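## Task

There are two test-sieve sets, each made of a pan, a sieve and a cover. Separate the set sitting on the work bench and get all six pieces completely inside the tote, then move the tote onto the steel shelf at the end wall. No sieve or cover may have any part of its lower rim (skirt) sitting inside another piece. The tote has to finish resting on the shelf with nothing hanging past its edge. Any number of robots may be used. At the end, release everything and back away. A robot that tips over or is left leaning means failure. Anything that stays in place only because a robot is holding it counts as not done.

## Robot and tools

Robots: two identical Hello Robot Stretch 4 units, r1 and r2. Each one has an omni-wheel base, a lift carriage on a vertical mast, a telescoping arm that reaches straight out, a three-joint wrist (yaw, pitch, roll) and a two-finger gripper with flexible steel fingers. The robot stands about 1.6 m tall and its base rim lies within 0.23 m of the base origin. Each robot has four cameras: <name>_head_camera, <name>_head_left_camera, <name>_head_right_camera (both fisheye) and <name>_wrist_camera.

Frames: every robot uses its own base frame, with the origin on the floor below the base centre, x pointing forward, y to the left and z up. hand_pose is a point between the open fingertips, expressed in that frame; with every wrist joint at 0 its axes line up with the base axes, and the printed value may be slightly wrong. The odometry frame is the base frame as it was when the scene began. base_odometry comes from wheel rotation alone, so wheel slip is counted as movement; heading is positive to the left, range -3.142 to 3.142. Because each robot reports in its own frames, only the images, lidar_m and wrist_depth_mm tell you where the two robots are relative to each other.

execute_actions(actions, cameras): actions is a list holding one action, or an empty list (which only reports state and images). An action is an object keyed by "r1" and/or "r2". Each robot entry may hold:
- base: one relative move from the robot's current measured position, and only one of: translate_m (metres, -2 to 2, positive forward, no turning), strafe_m (metres, -2 to 2, positive left, no turning), rotate_rad (radians, -3.2 to 3.2, positive counter-clockwise seen from above).
- joints: absolute targets by name, all optional: lift_m 0 to 1.2 m; arm_m 0 to 0.55 m extension; wrist_yaw_rad -1.134 to 4.276 (0 straight ahead, positive left, 3.14 stowed back, above 3.4 the arm may block it); wrist_pitch_rad -1.117 to 4.259 (0 level, 1.57 pointing down); wrist_roll_rad -1.117 to 4.259 (0 fingers level, positive turns clockwise as seen from behind); gripper_m -0.038 to 0.141, the fingertip gap in metres (negative values press the tips together). A target outside a joint range is clipped and the result notes it; any other bad value or unknown key rejects the whole call.
- pace: "slow", "default", "fast" or "max" (base speeds up to 0.1/0.3/0.4/0.6 m/s and 1/2/3/4 rad/s, lower when the lift is above 0.2 m).
- contact_limits: {"arm_m": value from 0 (gentlest) to 0.75 (firmest)}, default 0.5; the arm stops when it pushes harder than that.
- end_of_arm: "enable_torque" by itself, to revive wrist or gripper motors that shut off.
All motions in one action begin at once. An action runs 15 s at most. cameras picks which images come back (omit or ["all"] for all, [] for none). To unfold the wrist at the start, lift_m 0.4 with wrist_yaw_rad 0 works. Omitted joints or robots may keep driving toward earlier targets.

wait(seconds 0 to 10): sends no command, then returns state and images. zoom_image(camera, region [x0,y0,x1,y1] in pixels, at most 504x504) enlarges part of the newest full image. read_manual returns only licence texts. finished_scene(scene) closes the current scene for good and reports whether it succeeded.

Result lines: base_status and joint_status describe how each motion ended: "done"; "off_target" (stopped short, may still be pushing); "contact_stop_at_<key>" (hit something; lift, arm or wheels then go slack); "limit_stop_at_<name>", including own_body (self-collision, more likely with the gripper tipped up and rolled) and tilt (leaning over 6 degrees, motors slack); "time_out"; "torque_fault" (wrist motor went limp; send enable_torque). on_its_own lists things you did not command; "held at" there is a held target, not the actual position. lidar_m gives 12 distances in metres, sector 1 straight ahead then counter-clockwise in 30-degree steps; "-" means nothing seen or closer than 0.25 m; glass and thin legs can be missed. wrist_depth_mm is a 7x7 grid of median depths (100 to 2000 mm) from the wrist camera. base_tilt is in degrees (forward and right positive, each with a fixed offset up to about 1.5). turned_by_wheels versus turned_by_imu differing by over 0.1 rad suggests a collision or slip. motor_effort is percent of maximum with the peak in brackets; a firm grasp at gripper_m 0 or above changes the gripper effort, and a load shifts wrist pitch effort. Wheel effort positive means turning right.

Gripping: command a gap smaller than the object; a lower number squeezes harder and pulls the object toward the wrist. gripper_m and "done" do not confirm a hold. Lift up if fingertips snag on a surface.

Cameras: calibration is given as K, distortion and T_world_to_cam, where world is the carrying robot's base frame; small per-scene errors exist, larger for the wrist camera.

Avoid: robots pressing or bumping into each other (a hard press ends everything; once bases touch, further driving presses hard); driving or turning with over 1 kg held and arm_m above 0.2, especially fast; strong pushes or pulls with the gripper raised; more than about 2 kg in a level gripper; drops, slams and objects falling. Base travel can differ by up to 3 cm per metre between robots, which matters for shared loads. Objects may occasionally be nudged by outside forces.

Each tool is called after "Request:" as name([rows], argument=value, ...), one row to a line, values as JSON.

## Session

I'll start by looking at the current state of the scene.

Request:
execute_actions(actions=[])

Scene clock: 0.00 s.
r1.base_odometry: x=+0.000 y=+0.000 heading=+0.000 (m, m, rad; r1's odometry frame)
r1.turned_by_wheels: +0.000 (rad since the last result)
r1.turned_by_imu: +0.000 (rad since the last result)
r1.base_tilt: forward=-0.4 right=-0.9 (deg)
r1.lidar_m: 1.36 1.56 5.17 1.33 0.74 0.62 0.63 0.76 1.34 3.31 3.84 4.10
r1.base_status: not commanded
r1.joint_positions: lift_m=+0.130 arm_m=+0.001 wrist_yaw_rad=+3.160 wrist_pitch_rad=-0.001 wrist_roll_rad=-0.002 gripper_m=+0.057
r1.joint_status: not commanded
r1.motor_effort: lift_m=+21 arm_m=+0 wrist_yaw_rad=-1 wrist_pitch_rad=-4 wrist_roll_rad=-1 gripper_m=-4 wheel_0=+0 wheel_1=+0 wheel_2=+0 (%)
r1.hand_pose: x=-0.1185 y=+0.0820 z=+0.3080 quat_wxyz=(-0.009, +0.000, -0.001, +1.000) (m; r1's base frame)
r1.wrist_depth_mm: - 143 273 778 723 699 668 / - 118 145 778 732 691 654 / - 118 147 768 723 683 647 / 106 138 185 768 732 676 647 / 216 842 798 759 715 668 647 / 878 866 212 750 216 668 640 / 854 831 788 143 683 654 634
r2.base_odometry: x=+0.000 y=+0.000 heading=+0.000 (m, m, rad; r2's odometry frame)
r2.turned_by_wheels: +0.000 (rad since the last result)
r2.turned_by_imu: +0.000 (rad since the last result)
r2.base_tilt: forward=-0.4 right=+0.3 (deg)
r2.lidar_m: 1.70 2.40 1.26 1.04 1.02 1.16 1.95 3.17 3.45 3.68 0.95 1.04
r2.base_status: not commanded
r2.joint_positions: lift_m=+0.264 arm_m=+0.000 wrist_yaw_rad=+3.089 wrist_pitch_rad=-0.001 wrist_roll_rad=+0.015 gripper_m=+0.057
r2.joint_status: not commanded
r2.motor_effort: lift_m=+17 arm_m=-1 wrist_yaw_rad=+1 wrist_pitch_rad=-7 wrist_roll_rad=+0 gripper_m=-3 wheel_0=+0 wheel_1=+0 wheel_2=+0 (%)
r2.hand_pose: x=-0.1128 y=+0.1026 z=+0.4426 quat_wxyz=(+0.027, +0.000, +0.007, +1.000) (m; r2's base frame)
r2.wrist_depth_mm: - 141 - - 1808 1255 1008 / - 133 - - 1808 1281 1025 / 103 138 221 - 1808 1308 1042 / 120 142 - - 1863 1308 1042 / - - - - 1756 1308 1060 / 1618 1618 200 1618 193 1255 1060 / 1138 1078 1098 120 1138 1008 991
pictures: r1_head_camera, r1_head_left_camera, r1_head_right_camera, r1_wrist_camera, r2_head_camera, r2_head_left_camera, r2_head_right_camera, r2_wrist_camera
Images, in order (width x height): r1_head_camera 420x560, r1_head_left_camera 420x672, r1_head_right_camera 420x672, r1_wrist_camera 616x392, r2_head_camera 420x560, r2_head_left_camera 420x672, r2_head_right_camera 420x672, r2_wrist_camera 616x392.

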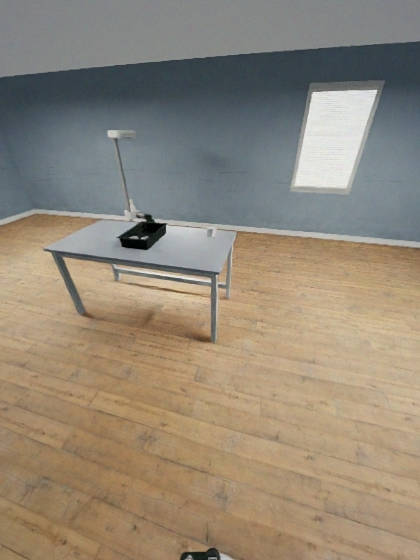

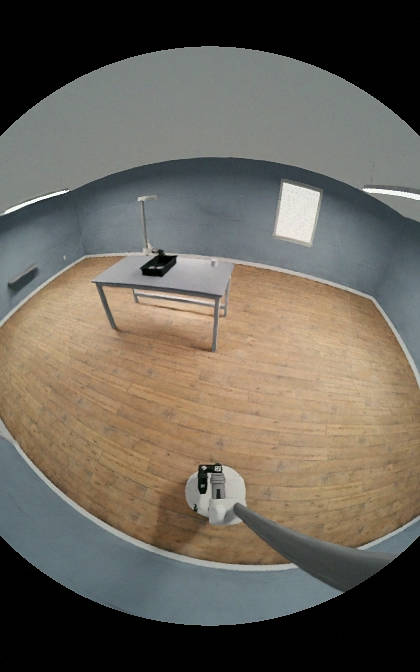

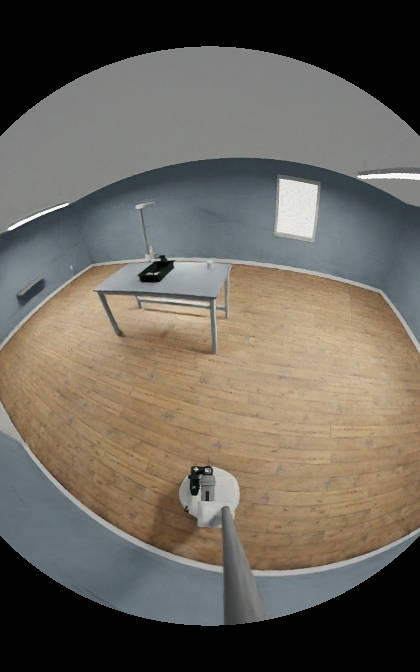

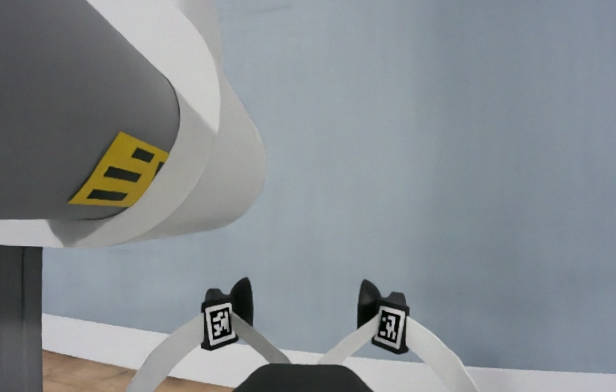

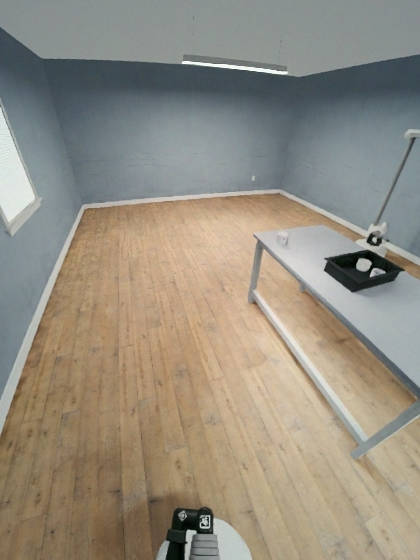

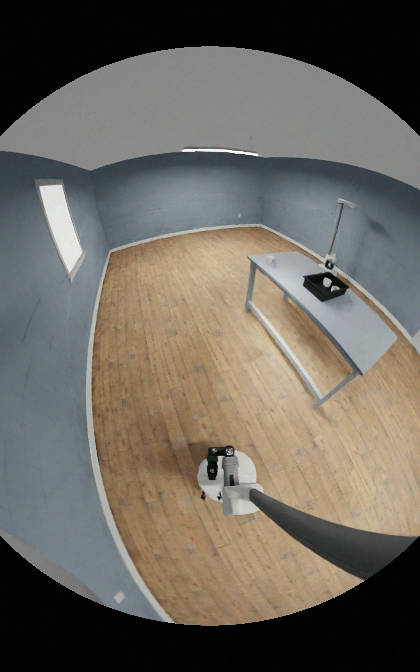

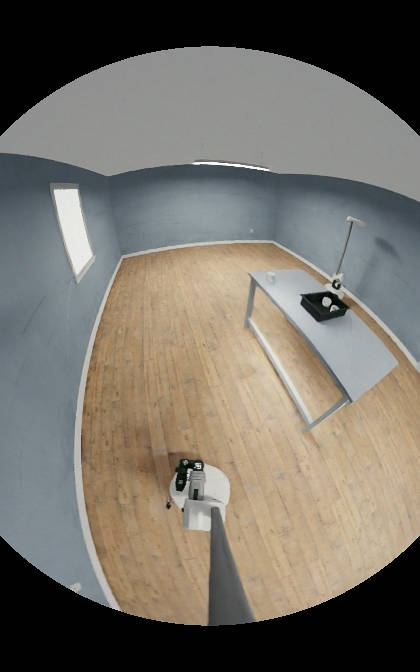

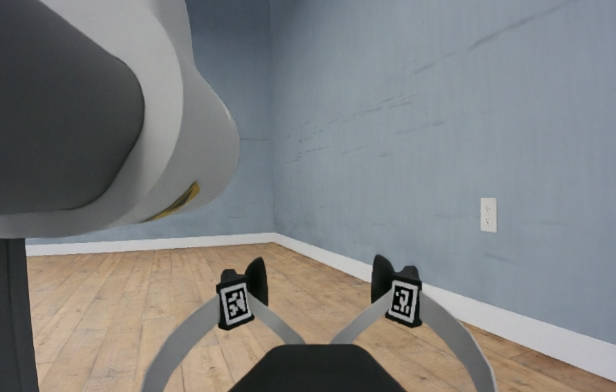

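Request:
zoom_image(camera="r2_head_camera", region=[240, 200, 420, 320])

Request:
zoom_image(camera="r1_head_camera", region=[40, 190, 250, 350])

Request:
zoom_image(camera="r1_head_left_camera", region=[0, 230, 120, 330])

Region (240, 200, 420, 320) of r2_head_camera's 420x560 image, scaled by 2.800, with more detail than that image has.

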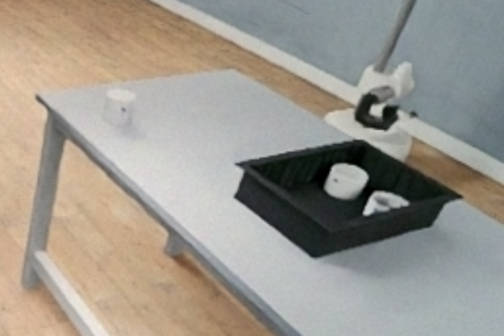

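Region (40, 190, 250, 350) of r1_head_camera's 420x560 image, scaled by 2.400, with more detail than that image has; it fills the top 384 rows of this view, and the rest is white.

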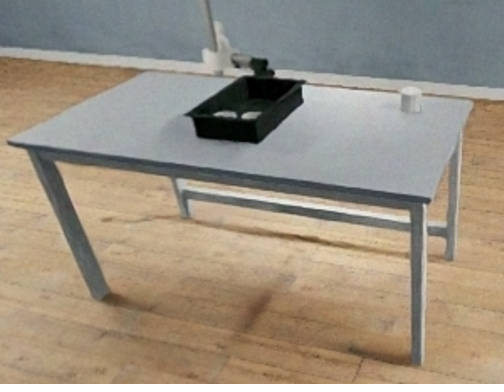

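Region (0, 230, 120, 330) of r1_head_left_camera's 420x672 image, scaled by 4.200, with more detail than that image has.

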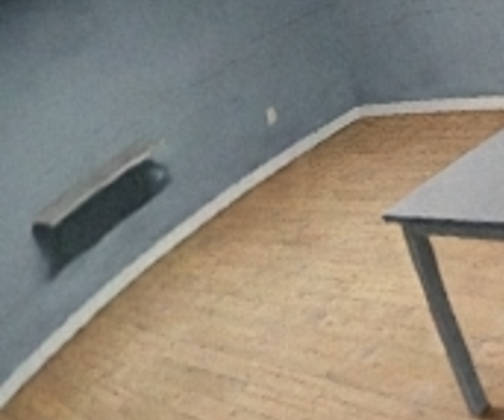

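Request:
execute_actions([
  {"r1": {"base": {"rotate_rad": -0.267}, "pace": "fast"}, "r2": {"base": {"rotate_rad": -1.245}, "joints": {"lift_m": 0.2}, "pace": "fast"}},
], cameras=[])

Request:
execute_actions([
  {"r1": {"base": {"strafe_m": 0.636}, "pace": "max"}, "r2": {"base": {"strafe_m": 1.43}, "joints": {"lift_m": 0.75, "wrist_yaw_rad": 0}, "pace": "max"}},
], cameras=["r1_head_camera", "r2_head_camera", "r2_wrist_camera"])

Scene clock: 83.30 s.
r1.base_odometry: x=+0.000 y=+0.000 heading=-0.267 (m, m, rad; r1's odometry frame)
r1.turned_by_wheels: -0.267 (rad since the last result)
r1.turned_by_imu: -0.274 (rad since the last result)
r1.base_tilt: forward=-0.4 right=-1.0 (deg)
r1.lidar_m: 1.39 1.39 1.89 2.53 0.95 0.66 0.62 0.66 0.93 2.55 3.42 4.21
r1.base_status: done
r1.joint_positions: lift_m=+0.130 arm_m=+0.001 wrist_yaw_rad=+3.160 wrist_pitch_rad=-0.001 wrist_roll_rad=-0.002 gripper_m=+0.057
r1.joint_status: not commanded
r1.motor_effort: lift_m=+20(21) arm_m=-1(0) wrist_yaw_rad=-2(1) wrist_pitch_rad=-4(4) wrist_roll_rad=-1(0) gripper_m=-3(4) wheel_0=+0(7) wheel_1=+0(7) wheel_2=+1(4) (%)
r1.hand_pose: x=-0.1185 y=+0.0820 z=+0.3080 quat_wxyz=(-0.009, +0.000, -0.001, +1.000) (m; r1's base frame)
r1.wrist_depth_mm: - 143 273 788 778 778 778 / - 118 145 768 788 768 768 / - 118 147 778 778 768 788 / 106 138 185 768 768 768 768 / 216 759 759 759 759 759 759 / 750 750 212 759 215 759 759 / 741 732 741 144 750 741 741
r2.base_odometry: x=+0.000 y=+0.000 heading=-1.245 (m, m, rad; r2's odometry frame)
r2.turned_by_wheels: -1.245 (rad since the last result)
r2.turned_by_imu: -1.269 (rad since the last result)
r2.base_tilt: forward=-0.4 right=+0.4 (deg)
r2.lidar_m: 0.89 0.96 1.30 4.13 1.52 1.08 1.02 1.08 1.50 3.45 3.18 3.75
r2.base_status: done
r2.joint_positions: lift_m=+0.200 arm_m=+0.000 wrist_yaw_rad=+3.089 wrist_pitch_rad=-0.001 wrist_roll_rad=+0.015 gripper_m=+0.057
r2.joint_status: all done
r2.motor_effort: lift_m=+14(12) arm_m=-1(1) wrist_yaw_rad=+2(1) wrist_pitch_rad=-6(8) wrist_roll_rad=-1(0) gripper_m=-2(3) wheel_0=+0(7) wheel_1=-1(8) wheel_2=-2(7) (%)
r2.hand_pose: x=-0.1127 y=+0.1026 z=+0.3786 quat_wxyz=(+0.027, +0.000, +0.007, +1.000) (m; r2's base frame)
r2.wrist_depth_mm: - 141 1182 1205 1205 1229 1255 / - 133 1182 1205 1229 1229 1255 / 103 138 222 1205 1229 1229 1229 / 120 142 1182 1205 1229 1229 1229 / 1160 1182 1205 1205 1229 1255 1281 / 1160 1182 200 1205 193 1229 1229 / 991 946 960 121 991 866 917
pictures: none
No camera images: the call's "cameras" was empty. Leave "cameras" out to get every camera's image.

Scene clock: 87.10 s.
r1.base_odometry: x=+0.168 y=+0.614 heading=-0.267 (m, m, rad; r1's odometry frame)
r1.turned_by_wheels: +0.000 (rad since the last result)
r1.turned_by_imu: +0.001 (rad since the last result)
r1.base_tilt: forward=-0.4 right=-1.0 (deg)
r1.lidar_m: 1.31 1.38 4.57 2.59 0.94 0.66 0.65 0.68 0.92 2.55 4.13 4.21
r1.base_status: done
r1.joint_positions: lift_m=+0.130 arm_m=+0.001 wrist_yaw_rad=+3.160 wrist_pitch_rad=-0.001 wrist_roll_rad=-0.002 gripper_m=+0.057
r1.joint_status: not commanded
r1.motor_effort: lift_m=+21(21) arm_m=-1(0) wrist_yaw_rad=-1(1) wrist_pitch_rad=-4(4) wrist_roll_rad=-1(1) gripper_m=-3(4) wheel_0=+3(13) wheel_1=-3(13) wheel_2=+0(4) (%)
r1.hand_pose: x=-0.1185 y=+0.0820 z=+0.3080 quat_wxyz=(-0.009, +0.000, -0.001, +1.000) (m; r1's base frame)
r1.wrist_depth_mm: - 143 276 778 798 788 798 / - 118 145 788 788 768 788 / - 119 148 768 768 768 778 / 106 138 185 768 759 778 768 / 216 759 759 768 750 759 759 / 768 750 211 750 216 768 759 / 750 732 741 144 741 750 750
r2.base_odometry: x=+1.355 y=+0.457 heading=-1.245 (m, m, rad; r2's odometry frame)
r2.turned_by_wheels: +0.000 (rad since the last result)
r2.turned_by_imu: -0.002 (rad since the last result)
r2.base_tilt: forward=-0.4 right=+0.3 (deg)
r2.lidar_m: 0.90 3.81 3.96 3.76 1.43 1.07 1.03 1.10 1.51 4.12 1.31 0.94
r2.base_status: done
r2.joint_positions: lift_m=+0.750 arm_m=+0.000 wrist_yaw_rad=+0.000 wrist_pitch_rad=-0.001 wrist_roll_rad=+0.015 gripper_m=+0.057
r2.joint_status: all done
r2.motor_effort: lift_m=+20(25) arm_m=+0(1) wrist_yaw_rad=+0(5) wrist_pitch_rad=-8(9) wrist_roll_rad=-1(1) gripper_m=-3(3) wheel_0=+0(13) wheel_1=+0(15) wheel_2=-1(2) (%)
r2.hand_pose: x=+0.4592 y=-0.0873 z=+0.9281 quat_wxyz=(+1.000, +0.007, +0.000, +0.000) (m; r2's base frame)
r2.wrist_depth_mm: - - - - - - - / - - - - - - - / - - - - - - - / - - - - - - - / - - - 1336 1229 904 976 / - - 200 759 193 741 750 / - - 768 120 - 1983 -
pictures: r1_head_camera, r2_head_camera, r2_wrist_camera
camera_calibration (this result's frames):
r2_wrist_camera: T_world_to_cam=[[0.0416914, -0.998615, -0.0321052, -0.0653206], [0.00720739, 0.0324329, -0.999448, 0.981943], [0.999105, 0.041437, 0.00854958, -0.23944], [0, 0, 0, 1]] pos_world=[0.234872, -0.0871558, 0.981351]
Images, in order (width x height): r1_head_camera 420x560, r2_head_camera 420x560, r2_wrist_camera 616x392.

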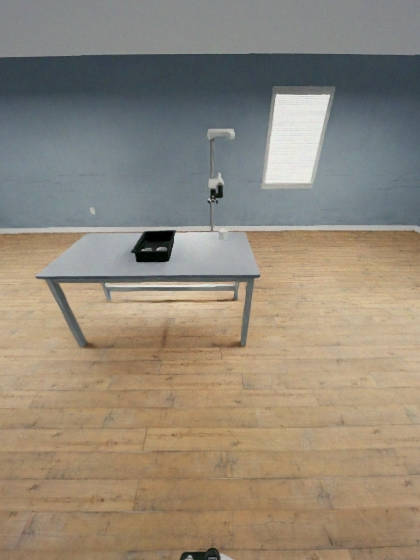

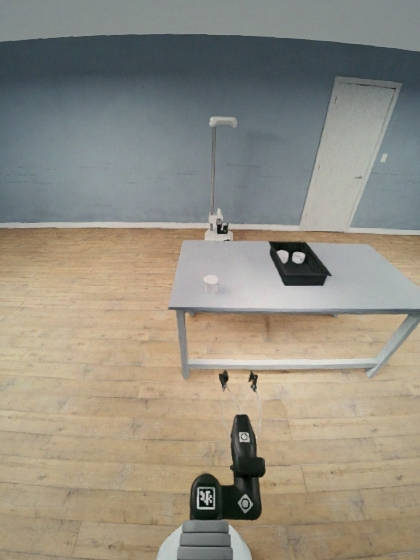

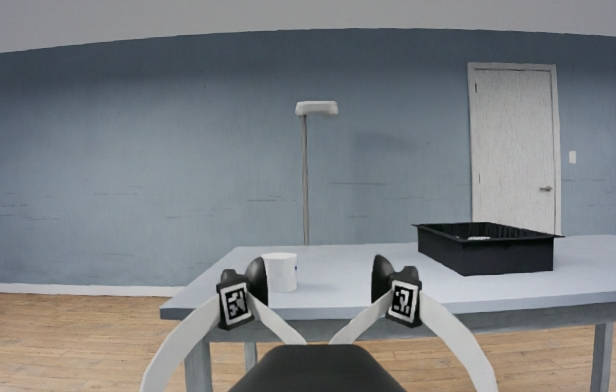

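Request:
zoom_image(camera="r2_head_camera", region=[160, 230, 360, 320])

Request:
zoom_image(camera="r2_wrist_camera", region=[230, 220, 350, 310])

Request:
zoom_image(camera="r2_wrist_camera", region=[400, 200, 600, 300])

Region (160, 230, 360, 320) of r2_head_camera's 420x560 image, scaled by 2.520, with more detail than that image has; it fills the top 227 rows of this view, and the rest is white.

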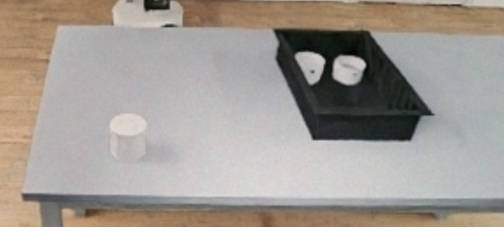

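Region (230, 220, 350, 310) of r2_wrist_camera's 616x392 image, scaled by 4.200; it fills the top 378 rows of this view, and the rest is white.

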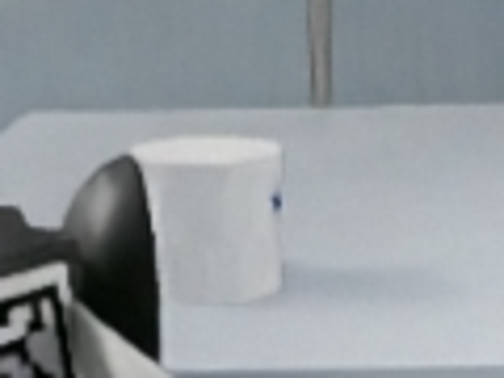

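Region (400, 200, 600, 300) of r2_wrist_camera's 616x392 image, scaled by 2.520.

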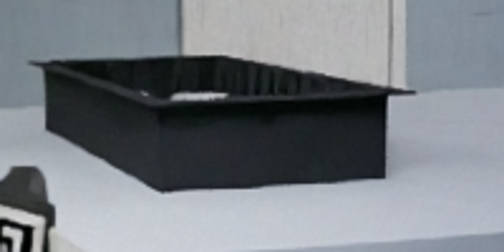

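Request:
zoom_image(camera="r1_head_camera", region=[110, 215, 250, 285])

Request:
zoom_image(camera="r2_head_camera", region=[260, 235, 340, 295])

Region (110, 215, 250, 285) of r1_head_camera's 420x560 image, scaled by 3.600, with more detail than that image has.

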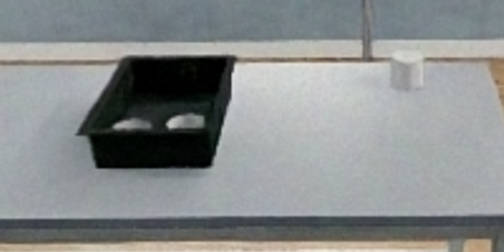

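Region (260, 235, 340, 295) of r2_head_camera's 420x560 image, scaled by 6.300, with more detail than that image has; it fills the top 378 rows of this view, and the rest is white.

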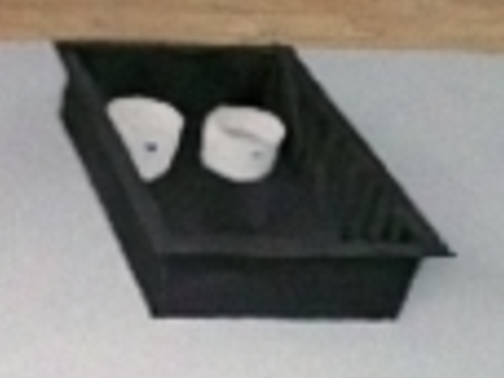

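Request:
execute_actions([
  {"r1": {"base": {"translate_m": 0.8}, "joints": {"lift_m": 0.85, "wrist_yaw_rad": 0}, "pace": "max"}, "r2": {"base": {"translate_m": 0.33}, "joints": {"lift_m": 0.72, "wrist_yaw_rad": 0.05, "gripper_m": 0.13}, "pace": "fast"}},
], cameras=["r1_head_camera", "r2_head_camera", "r2_wrist_camera", "r1_wrist_camera"])

Scene clock: 148.60 s.
r1.base_odometry: x=+0.940 y=+0.403 heading=-0.267 (m, m, rad; r1's odometry frame)
r1.turned_by_wheels: +0.000 (rad since the last result)
r1.turned_by_imu: +0.001 (rad since the last result)
r1.base_tilt: forward=-0.4 right=-1.0 (deg)
r1.lidar_m: 0.49 0.56 0.73 4.40 2.05 1.52 1.43 1.51 2.08 3.94 4.07 0.56
r1.base_status: done
r1.joint_positions: lift_m=+0.850 arm_m=+0.001 wrist_yaw_rad=+0.000 wrist_pitch_rad=-0.001 wrist_roll_rad=-0.002 gripper_m=+0.057
r1.joint_status: all done
r1.motor_effort: lift_m=+23(24) arm_m=+0(1) wrist_yaw_rad=-3(9) wrist_pitch_rad=-4(4) wrist_roll_rad=+0(1) gripper_m=-4(2) wheel_0=-1(9) wheel_1=+0(11) wheel_2=+3(15) (%)
r1.hand_pose: x=+0.4601 y=-0.0873 z=+1.0283 quat_wxyz=(+1.000, -0.001, +0.000, +0.000) (m; r1's base frame)
r1.wrist_depth_mm: - - - - - - - / - - - - - - - / - - - - - - - / - - - - - - - / - - - - - - - / 842 - 211 - 216 - - / 621 699 723 143 732 - -
r2.base_odometry: x=+1.460 y=+0.145 heading=-1.245 (m, m, rad; r2's odometry frame)
r2.turned_by_wheels: +0.000 (rad since the last result)
r2.turned_by_imu: -0.001 (rad since the last result)
r2.base_tilt: forward=-0.4 right=+0.3 (deg)
r2.lidar_m: 0.57 0.61 3.92 3.79 1.97 1.41 1.36 1.45 1.95 4.53 0.83 0.61
r2.base_status: done
r2.joint_positions: lift_m=+0.720 arm_m=+0.000 wrist_yaw_rad=+0.050 wrist_pitch_rad=-0.001 wrist_roll_rad=+0.015 gripper_m=+0.130
r2.joint_status: all done
r2.motor_effort: lift_m=+14(21) arm_m=-1(1) wrist_yaw_rad=+2(6) wrist_pitch_rad=-9(7) wrist_roll_rad=-1(1) gripper_m=+1(1) wheel_0=+0(6) wheel_1=+0(6) wheel_2=+1(10) (%)
r2.hand_pose: x=+0.4632 y=-0.0730 z=+0.8987 quat_wxyz=(+1.000, +0.007, +0.000, +0.025) (m; r2's base frame)
r2.wrist_depth_mm: - - - - - - - / - - - - - - - / - - - - - - - / - - - - - - - / - - - - 1118 809 647 / - - 484 512 504 477 539 / - 402 442 122 424 389 399
pictures: r1_head_camera, r1_wrist_camera, r2_head_camera, r2_wrist_camera
camera_calibration (this result's frames):
r1_wrist_camera: T_world_to_cam=[[-0.000276028, -0.999883, 0.0153163, -0.103285], [0.0435791, -0.0153137, -0.998933, 1.0656], [0.99905, 0.000391736, 0.0435783, -0.277672], [0, 0, 0, 1]] pos_world=[0.230942, -0.0868462, 1.07814]
r2_wrist_camera: T_world_to_cam=[[0.0908546, -0.995347, -0.032105, -0.0746582], [0.00560916, 0.0327493, -0.999448, 0.952797], [0.995848, 0.0906243, 0.00855847, -0.23864], [0, 0, 0, 1]] pos_world=[0.239088, -0.0838875, 0.951916]
Images, in order (width x height): r1_head_camera 420x560, r1_wrist_camera 616x392, r2_head_camera 420x560, r2_wrist_camera 616x392.

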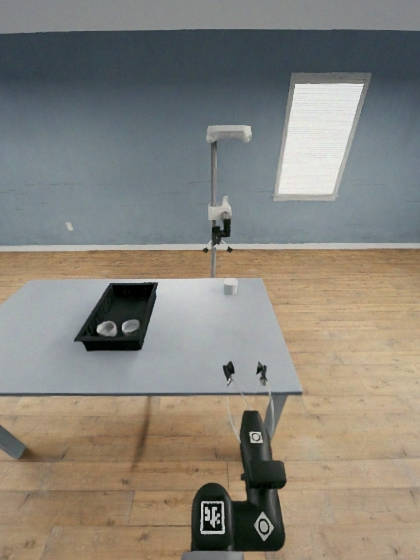

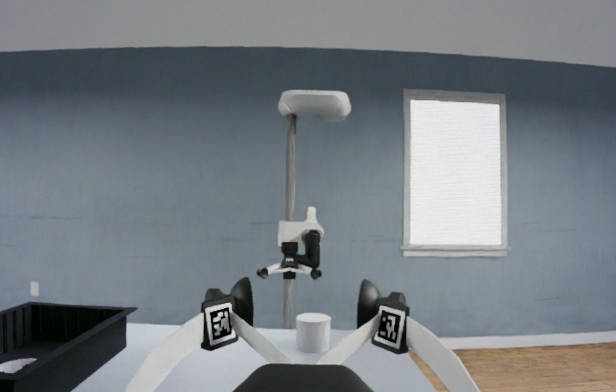

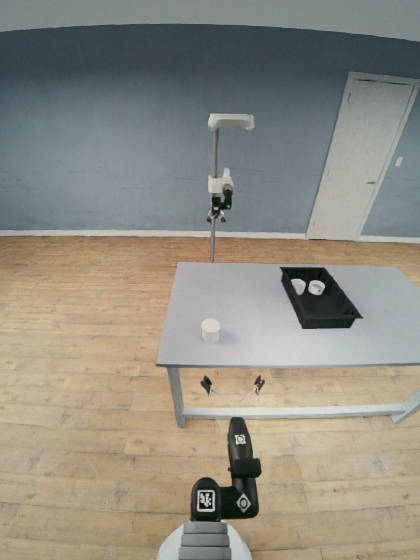

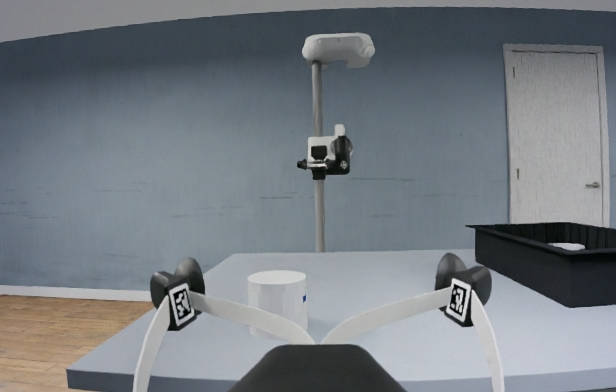

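Request:
zoom_image(camera="r1_head_camera", region=[65, 275, 175, 360])

Request:
zoom_image(camera="r2_wrist_camera", region=[230, 255, 330, 345])

Request:
zoom_image(camera="r2_head_camera", region=[270, 260, 370, 335])

Request:
zoom_image(camera="r2_head_camera", region=[180, 305, 240, 355])

Region (65, 275, 175, 360) of r1_head_camera's 420x560 image, scaled by 4.582, with more detail than that image has; it fills the top 389 rows of this view, and the rest is white.

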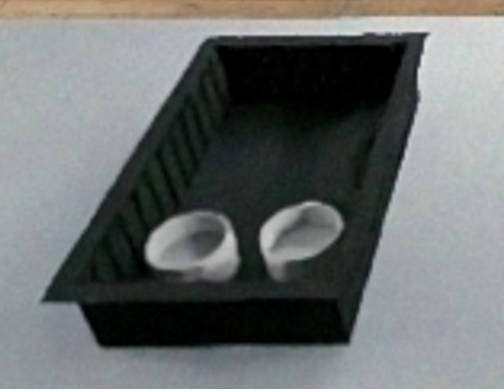

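Region (230, 255, 330, 345) of r2_wrist_camera's 616x392 image, scaled by 5.040; it fills the top 454 rows of this view, and the rest is white.

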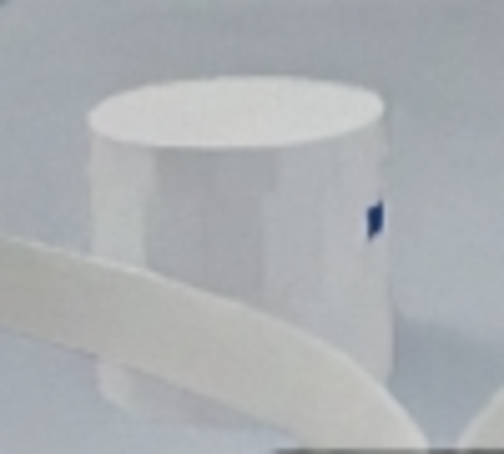

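Region (270, 260, 370, 335) of r2_head_camera's 420x560 image, scaled by 5.040, with more detail than that image has; it fills the top 378 rows of this view, and the rest is white.

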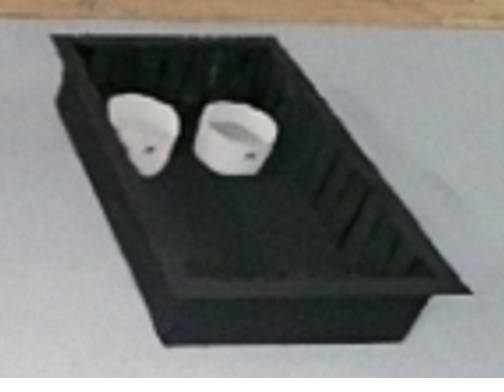

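Region (180, 305, 240, 355) of r2_head_camera's 420x560 image, scaled by 8.400, with more detail than that image has.

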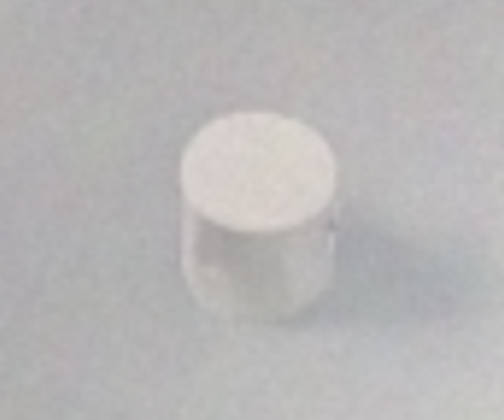

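Request:
execute_actions([
  {"r1": {"base": {"translate_m": 0.27}, "joints": {"lift_m": 0.72, "arm_m": 0.3, "gripper_m": 0.13}, "pace": "fast"}, "r2": {"base": {"strafe_m": 0.06}, "joints": {"lift_m": 1.03, "wrist_pitch_rad": 1.57, "wrist_yaw_rad": 0.05}, "pace": "fast"}},
], cameras=[])

Request:
execute_actions([
  {"r2": {"base": {"translate_m": 0.25}, "joints": {"arm_m": 0.29}, "pace": "fast"}},
], cameras=["r1_head_camera", "r2_head_camera", "r2_wrist_camera", "r1_wrist_camera"])

Scene clock: 232.00 s.
r1.base_odometry: x=+1.200 y=+0.331 heading=-0.267 (m, m, rad; r1's odometry frame)
r1.turned_by_wheels: +0.000 (rad since the last result)
r1.turned_by_imu: +0.000 (rad since the last result)
r1.base_tilt: forward=-0.4 right=-1.0 (deg)
r1.lidar_m: 0.25 0.28 0.37 1.04 2.43 1.78 1.70 1.79 2.45 3.95 0.36 0.29
r1.base_status: done
r1.joint_positions: lift_m=+0.720 arm_m=+0.299 wrist_yaw_rad=+0.000 wrist_pitch_rad=+0.000 wrist_roll_rad=-0.002 gripper_m=+0.130
r1.joint_status: all done
r1.motor_effort: lift_m=+19(21) arm_m=+5(7) wrist_yaw_rad=-2(1) wrist_pitch_rad=-3(5) wrist_roll_rad=-1(1) gripper_m=-1(5) wheel_0=+2(7) wheel_1=+1(9) wheel_2=+1(12) (%)
r1.hand_pose: x=+0.7585 y=-0.0874 z=+0.8985 quat_wxyz=(+1.000, -0.001, +0.000, +0.000) (m; r1's base frame)
r1.wrist_depth_mm: - - - - - - - / - - - 1118 - - - / - - - - - - - / - - - - - - - / - - - - - - - / - - - - - - - / 455 436 455 148 439 466 -
r2.base_odometry: x=+1.517 y=+0.164 heading=-1.245 (m, m, rad; r2's odometry frame)
r2.turned_by_wheels: +0.000 (rad since the last result)
r2.turned_by_imu: -0.001 (rad since the last result)
r2.base_tilt: forward=-0.5 right=+0.3 (deg)
r2.lidar_m: 0.56 3.46 3.90 3.72 1.93 1.44 1.36 1.42 2.02 4.60 0.81 0.58
r2.base_status: done
r2.joint_positions: lift_m=+1.030 arm_m=+0.000 wrist_yaw_rad=+0.050 wrist_pitch_rad=+1.570 wrist_roll_rad=+0.015 gripper_m=+0.130
r2.joint_status: all done
r2.motor_effort: lift_m=+21(22) arm_m=-1(1) wrist_yaw_rad=+2(1) wrist_pitch_rad=+0(4) wrist_roll_rad=+0(1) gripper_m=+1(3) wheel_0=+2(8) wheel_1=+1(7) wheel_2=+0(0) (%)
r2.hand_pose: x=+0.1753 y=-0.0873 z=+0.9194 quat_wxyz=(+0.707, -0.012, +0.707, +0.012) (m; r2's base frame)
r2.wrist_depth_mm: 1182 1205 1160 1060 1042 1025 976 / 1182 1182 1182 1160 1160 1138 1118 / 1182 1182 1182 1160 1160 1138 1138 / 1205 1160 1182 1182 1138 1160 1160 / 1205 1205 946 946 1160 1160 1160 / 1205 1182 960 946 1160 1160 1160 / 1205 1205 1182 122 1160 1160 1138
pictures: none
No camera images: the call's "cameras" was empty. Leave "cameras" out to get every camera's image.

Scene clock: 234.13 s.
r1.base_odometry: x=+1.200 y=+0.331 heading=-0.267 (m, m, rad; r1's odometry frame)
r1.turned_by_wheels: +0.000 (rad since the last result)
r1.turned_by_imu: +0.000 (rad since the last result)
r1.base_tilt: forward=-0.3 right=-1.0 (deg)
r1.lidar_m: 0.26 0.26 0.38 1.03 2.45 1.78 1.71 1.79 2.47 3.94 0.37 0.25
r1.base_status: not commanded
r1.joint_positions: lift_m=+0.720 arm_m=+0.299 wrist_yaw_rad=+0.000 wrist_pitch_rad=+0.000 wrist_roll_rad=-0.002 gripper_m=+0.130
r1.joint_status: not commanded
r1.motor_effort: lift_m=+19(19) arm_m=+6(6) wrist_yaw_rad=-2(1) wrist_pitch_rad=-5(4) wrist_roll_rad=+0(1) gripper_m=+0(0) wheel_0=+2(2) wheel_1=+1(1) wheel_2=+0(1) (%)
r1.hand_pose: x=+0.7585 y=-0.0874 z=+0.8985 quat_wxyz=(+1.000, -0.001, +0.000, +0.000) (m; r1's base frame)
r1.wrist_depth_mm: - - - 375 - - - / - - - 375 - - - / - - - - - - - / - - - - - - - / - - - - - - - / - - - - - - - / 455 436 462 148 436 469 -
r2.base_odometry: x=+1.597 y=-0.073 heading=-1.245 (m, m, rad; r2's odometry frame)
r2.turned_by_wheels: +0.000 (rad since the last result)
r2.turned_by_imu: +0.000 (rad since the last result)
r2.base_tilt: forward=-0.4 right=+0.3 (deg)
r2.lidar_m: 0.32 0.35 3.86 3.71 2.34 1.71 1.61 1.70 2.37 1.38 0.50 0.34
r2.base_status: done
r2.joint_positions: lift_m=+1.030 arm_m=+0.289 wrist_yaw_rad=+0.050 wrist_pitch_rad=+1.570 wrist_roll_rad=+0.015 gripper_m=+0.130
r2.joint_status: all done
r2.motor_effort: lift_m=+21(21) arm_m=+4(5) wrist_yaw_rad=+1(2) wrist_pitch_rad=+1(2) wrist_roll_rad=-1(1) gripper_m=-1(3) wheel_0=-1(5) wheel_1=-1(5) wheel_2=+1(7) (%)
r2.hand_pose: x=+0.4649 y=-0.0873 z=+0.9194 quat_wxyz=(+0.707, -0.013, +0.707, +0.013) (m; r2's base frame)
r2.wrist_depth_mm: 1182 384 379 379 375 314 370 / 1182 387 384 379 377 375 370 / 1182 389 384 379 377 377 375 / 1182 387 384 310 379 375 375 / 1182 392 387 310 382 377 375 / 1205 392 387 384 379 377 377 / 1229 1182 946 122 384 1160 1160
pictures: r1_head_camera, r1_wrist_camera, r2_head_camera, r2_wrist_camera
camera_calibration (this result's frames):
r1_wrist_camera: T_world_to_cam=[[-0.000480928, -0.999883, 0.0153165, -0.10112], [0.0434583, -0.0153229, -0.998938, 0.923074], [0.999055, 0.000185211, 0.0434606, -0.569984], [0, 0, 0, 1]] pos_world=[0.529281, -0.0868584, 0.948414]
r2_wrist_camera: T_world_to_cam=[[0.0180876, -0.998985, -0.0412416, -0.0465034], [-0.999813, -0.0177873, -0.00763474, 0.525049], [0.00689341, 0.041372, -0.99912, 1.14272], [0, 0, 0, 1]] pos_world=[0.517914, -0.0843937, 1.14381]
Images, in order (width x height): r1_head_camera 420x560, r1_wrist_camera 616x392, r2_head_camera 420x560, r2_wrist_camera 616x392.

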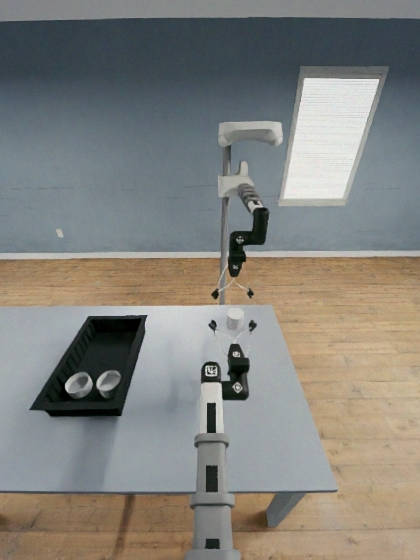

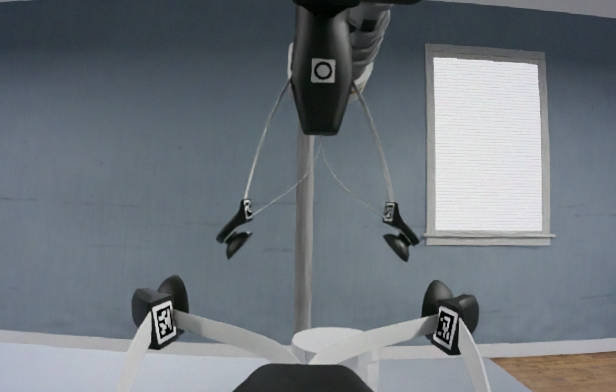

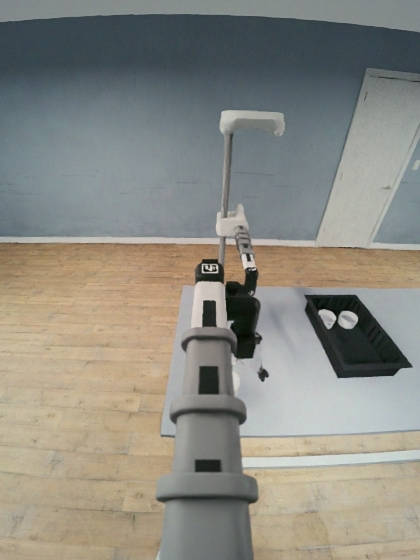

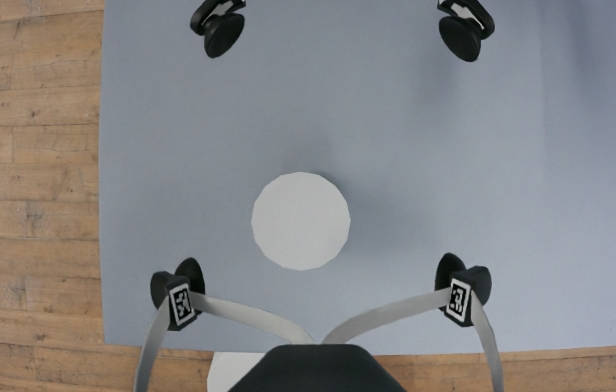

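Request:
execute_actions([
  {"r1": {"joints": {"wrist_pitch_rad": 0.3}}, "r2": {"base": {"strafe_m": 0.016}, "joints": {"arm_m": 0.321, "lift_m": 0.97, "gripper_m": 0.11}}},
], cameras=["r2_wrist_camera", "r1_wrist_camera", "r1_head_camera"])

Scene clock: 296.23 s.
r1.base_odometry: x=+1.200 y=+0.331 heading=-0.267 (m, m, rad; r1's odometry frame)
r1.turned_by_wheels: +0.000 (rad since the last result)
r1.turned_by_imu: -0.001 (rad since the last result)
r1.base_tilt: forward=-0.4 right=-1.0 (deg)
r1.lidar_m: 0.25 0.27 0.35 1.04 2.43 1.78 1.70 1.80 2.47 3.93 0.38 0.27
r1.base_status: not commanded
r1.joint_positions: lift_m=+0.720 arm_m=+0.299 wrist_yaw_rad=+0.000 wrist_pitch_rad=+0.302 wrist_roll_rad=-0.002 gripper_m=+0.130
r1.joint_status: all done
r1.motor_effort: lift_m=+19(19) arm_m=+5(5) wrist_yaw_rad=-2(1) wrist_pitch_rad=-2(2) wrist_roll_rad=-1(1) gripper_m=-1(0) wheel_0=+2(2) wheel_1=+1(1) wheel_2=+1(1) (%)
r1.hand_pose: x=+0.7454 y=-0.0874 z=+0.8126 quat_wxyz=(+0.989, -0.001, +0.150, +0.000) (m; r1's base frame)
r1.wrist_depth_mm: - - - - - - - / - - - - - - - / - - - - - - - / - - - 904 - - - / 402 407 415 338 399 427 - / 294 272 306 310 310 293 329 / 240 234 243 148 245 237 253
r2.base_odometry: x=+1.613 y=-0.068 heading=-1.245 (m, m, rad; r2's odometry frame)
r2.turned_by_wheels: +0.000 (rad since the last result)
r2.turned_by_imu: -0.001 (rad since the last result)
r2.base_tilt: forward=-0.4 right=+0.3 (deg)
r2.lidar_m: 0.30 0.34 3.87 3.72 2.38 1.69 1.62 1.68 2.36 1.38 0.46 0.36
r2.base_status: done
r2.joint_positions: lift_m=+0.970 arm_m=+0.320 wrist_yaw_rad=+0.050 wrist_pitch_rad=+1.570 wrist_roll_rad=+0.015 gripper_m=+0.110
r2.joint_status: all done
r2.motor_effort: lift_m=+13(19) arm_m=+4(8) wrist_yaw_rad=+1(1) wrist_pitch_rad=-1(0) wrist_roll_rad=-2(0) gripper_m=+0(2) wheel_0=+0(7) wheel_1=+0(4) wheel_2=+1(1) (%)
r2.hand_pose: x=+0.4957 y=-0.0873 z=+0.8601 quat_wxyz=(+0.707, -0.012, +0.707, +0.012) (m; r2's base frame)
r2.wrist_depth_mm: 1118 324 322 319 317 314 312 / 1138 325 322 320 319 315 312 / 1138 327 325 322 320 317 315 / 1118 329 325 324 320 317 315 / 1138 329 325 251 319 320 317 / 1138 332 217 251 250 319 319 / 1138 332 329 119 324 320 319
pictures: r1_head_camera, r1_wrist_camera, r2_wrist_camera
camera_calibration (this result's frames):
r1_wrist_camera: T_world_to_cam=[[0.00409244, -0.999882, 0.0148301, -0.102832], [-0.255814, -0.0153836, -0.966604, 1.03467], [0.966717, 0.000162008, -0.255847, -0.285894], [0, 0, 0, 1]] pos_world=[0.541484, -0.086857, 0.9285]
r2_wrist_camera: T_world_to_cam=[[0.01799, -0.998988, -0.0412345, -0.0494719], [-0.999816, -0.017699, -0.00741194, 0.555286], [0.00667463, 0.0413602, -0.999122, 1.0833], [0, 0, 0, 1]] pos_world=[0.548843, -0.0843995, 1.08443]
Images, in order (width x height): r1_head_camera 420x560, r1_wrist_camera 616x392, r2_wrist_camera 616x392.

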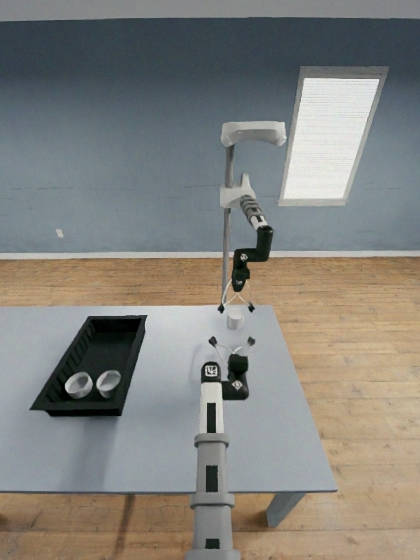

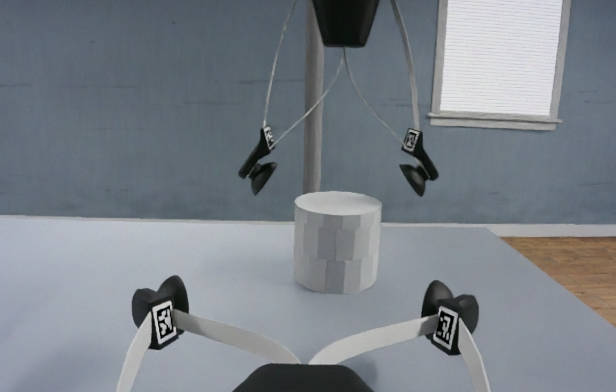

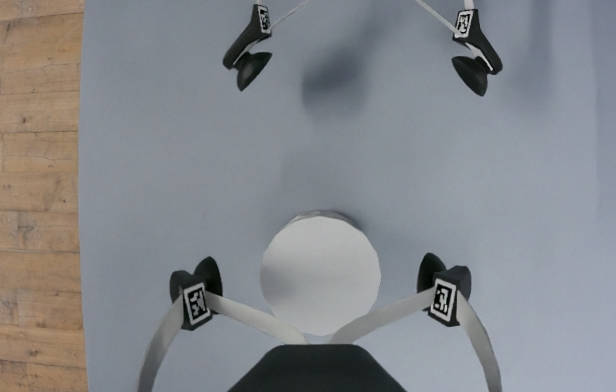

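Request:
zoom_image(camera="r1_wrist_camera", region=[220, 110, 460, 310])

Request:
zoom_image(camera="r1_head_camera", region=[20, 305, 160, 425])

Region (220, 110, 460, 310) of r1_wrist_camera's 616x392 image, scaled by 2.100.

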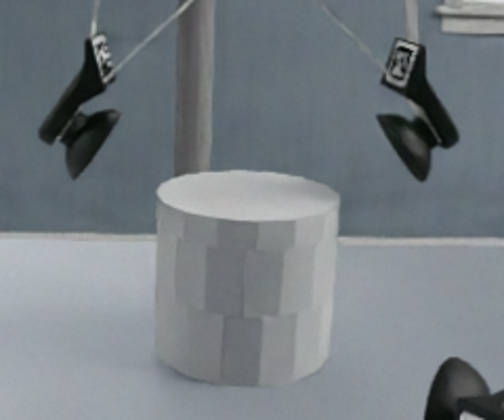

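Region (20, 305, 160, 425) of r1_head_camera's 420x560 image, scaled by 3.600, with more detail than that image has; it fills the top 432 rows of this view, and the rest is white.

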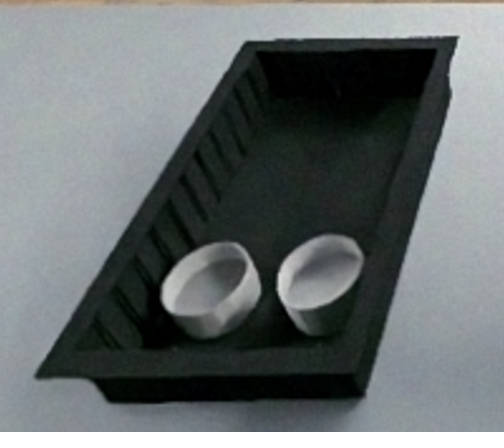

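Request:
execute_actions([
  {"r2": {"joints": {"lift_m": 0.932, "gripper_m": 0.088}}},
], cameras=["r2_wrist_camera", "r1_wrist_camera"])

Request:
zoom_image(camera="r1_wrist_camera", region=[220, 110, 460, 310])

Scene clock: 317.87 s.
r1.base_odometry: x=+1.200 y=+0.331 heading=-0.267 (m, m, rad; r1's odometry frame)
r1.turned_by_wheels: +0.000 (rad since the last result)
r1.turned_by_imu: -0.001 (rad since the last result)
r1.base_tilt: forward=-0.4 right=-1.0 (deg)
r1.lidar_m: 0.25 0.25 0.38 0.98 2.42 1.78 1.68 1.78 2.46 3.94 0.38 0.26
r1.base_status: not commanded
r1.joint_positions: lift_m=+0.720 arm_m=+0.299 wrist_yaw_rad=+0.000 wrist_pitch_rad=+0.302 wrist_roll_rad=-0.002 gripper_m=+0.130
r1.joint_status: not commanded
r1.motor_effort: lift_m=+19(19) arm_m=+5(6) wrist_yaw_rad=-2(2) wrist_pitch_rad=-2(3) wrist_roll_rad=-1(1) gripper_m=+0(1) wheel_0=+2(2) wheel_1=+1(1) wheel_2=+1(1) (%)
r1.hand_pose: x=+0.7454 y=-0.0874 z=+0.8126 quat_wxyz=(+0.989, -0.001, +0.150, +0.000) (m; r1's base frame)
r1.wrist_depth_mm: - - - 842 - - - / - - - 866 - - - / - - - - - - - / - - - 351 - - - / 399 407 418 336 397 433 - / 294 274 306 314 314 294 330 / 241 235 243 148 245 238 254
r2.base_odometry: x=+1.613 y=-0.068 heading=-1.245 (m, m, rad; r2's odometry frame)
r2.turned_by_wheels: +0.000 (rad since the last result)
r2.turned_by_imu: -0.001 (rad since the last result)
r2.base_tilt: forward=-0.5 right=+0.4 (deg)
r2.lidar_m: 0.31 0.36 3.87 3.71 2.36 1.70 1.61 1.69 2.35 1.37 0.47 0.34
r2.base_status: not commanded
r2.joint_positions: lift_m=+0.932 arm_m=+0.320 wrist_yaw_rad=+0.050 wrist_pitch_rad=+1.570 wrist_roll_rad=+0.015 gripper_m=+0.088
r2.joint_status: all done
r2.motor_effort: lift_m=+14(16) arm_m=+5(4) wrist_yaw_rad=+2(0) wrist_pitch_rad=-1(1) wrist_roll_rad=+0(0) gripper_m=+0(2) wheel_0=-1(1) wheel_1=-1(1) wheel_2=+1(1) (%)
r2.hand_pose: x=+0.4957 y=-0.0873 z=+0.8221 quat_wxyz=(+0.707, -0.012, +0.707, +0.012) (m; r2's base frame)
r2.wrist_depth_mm: 289 286 283 281 278 236 276 / 290 287 283 283 279 278 276 / 290 287 286 283 281 278 277 / 291 289 287 285 282 279 278 / 293 290 287 212 282 282 278 / 293 291 193 212 211 281 279 / 699 293 290 120 285 282 281
pictures: r1_wrist_camera, r2_wrist_camera
camera_calibration (this result's frames):
r1_wrist_camera: T_world_to_cam=[[0.00409233, -0.999882, 0.01483, -0.102832], [-0.255814, -0.0153834, -0.966604, 1.03467], [0.966717, 0.000161947, -0.255847, -0.285894], [0, 0, 0, 1]] pos_world=[0.541484, -0.086857, 0.9285]
r2_wrist_camera: T_world_to_cam=[[0.01799, -0.998988, -0.0412345, -0.0510383], [-0.999816, -0.017699, -0.00741206, 0.555007], [0.00667475, 0.0413603, -0.999122, 1.04535], [0, 0, 0, 1]] pos_world=[0.548845, -0.0843995, 1.04644]
Images, in order (width x height): r1_wrist_camera 616x392, r2_wrist_camera 616x392.

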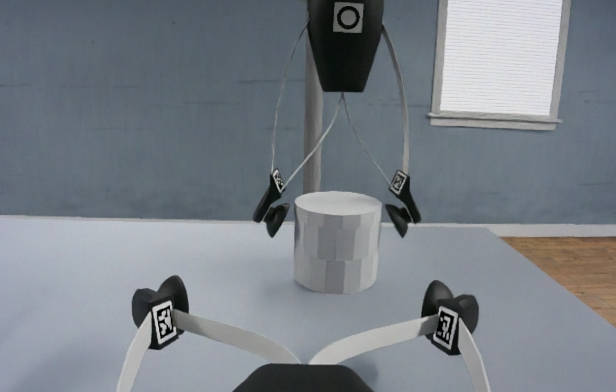

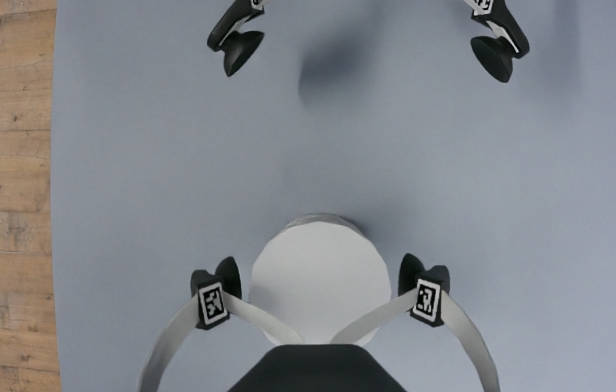

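Region (220, 110, 460, 310) of r1_wrist_camera's 616x392 image, scaled by 2.100.

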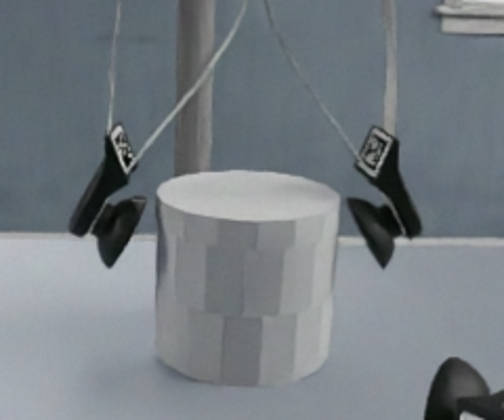

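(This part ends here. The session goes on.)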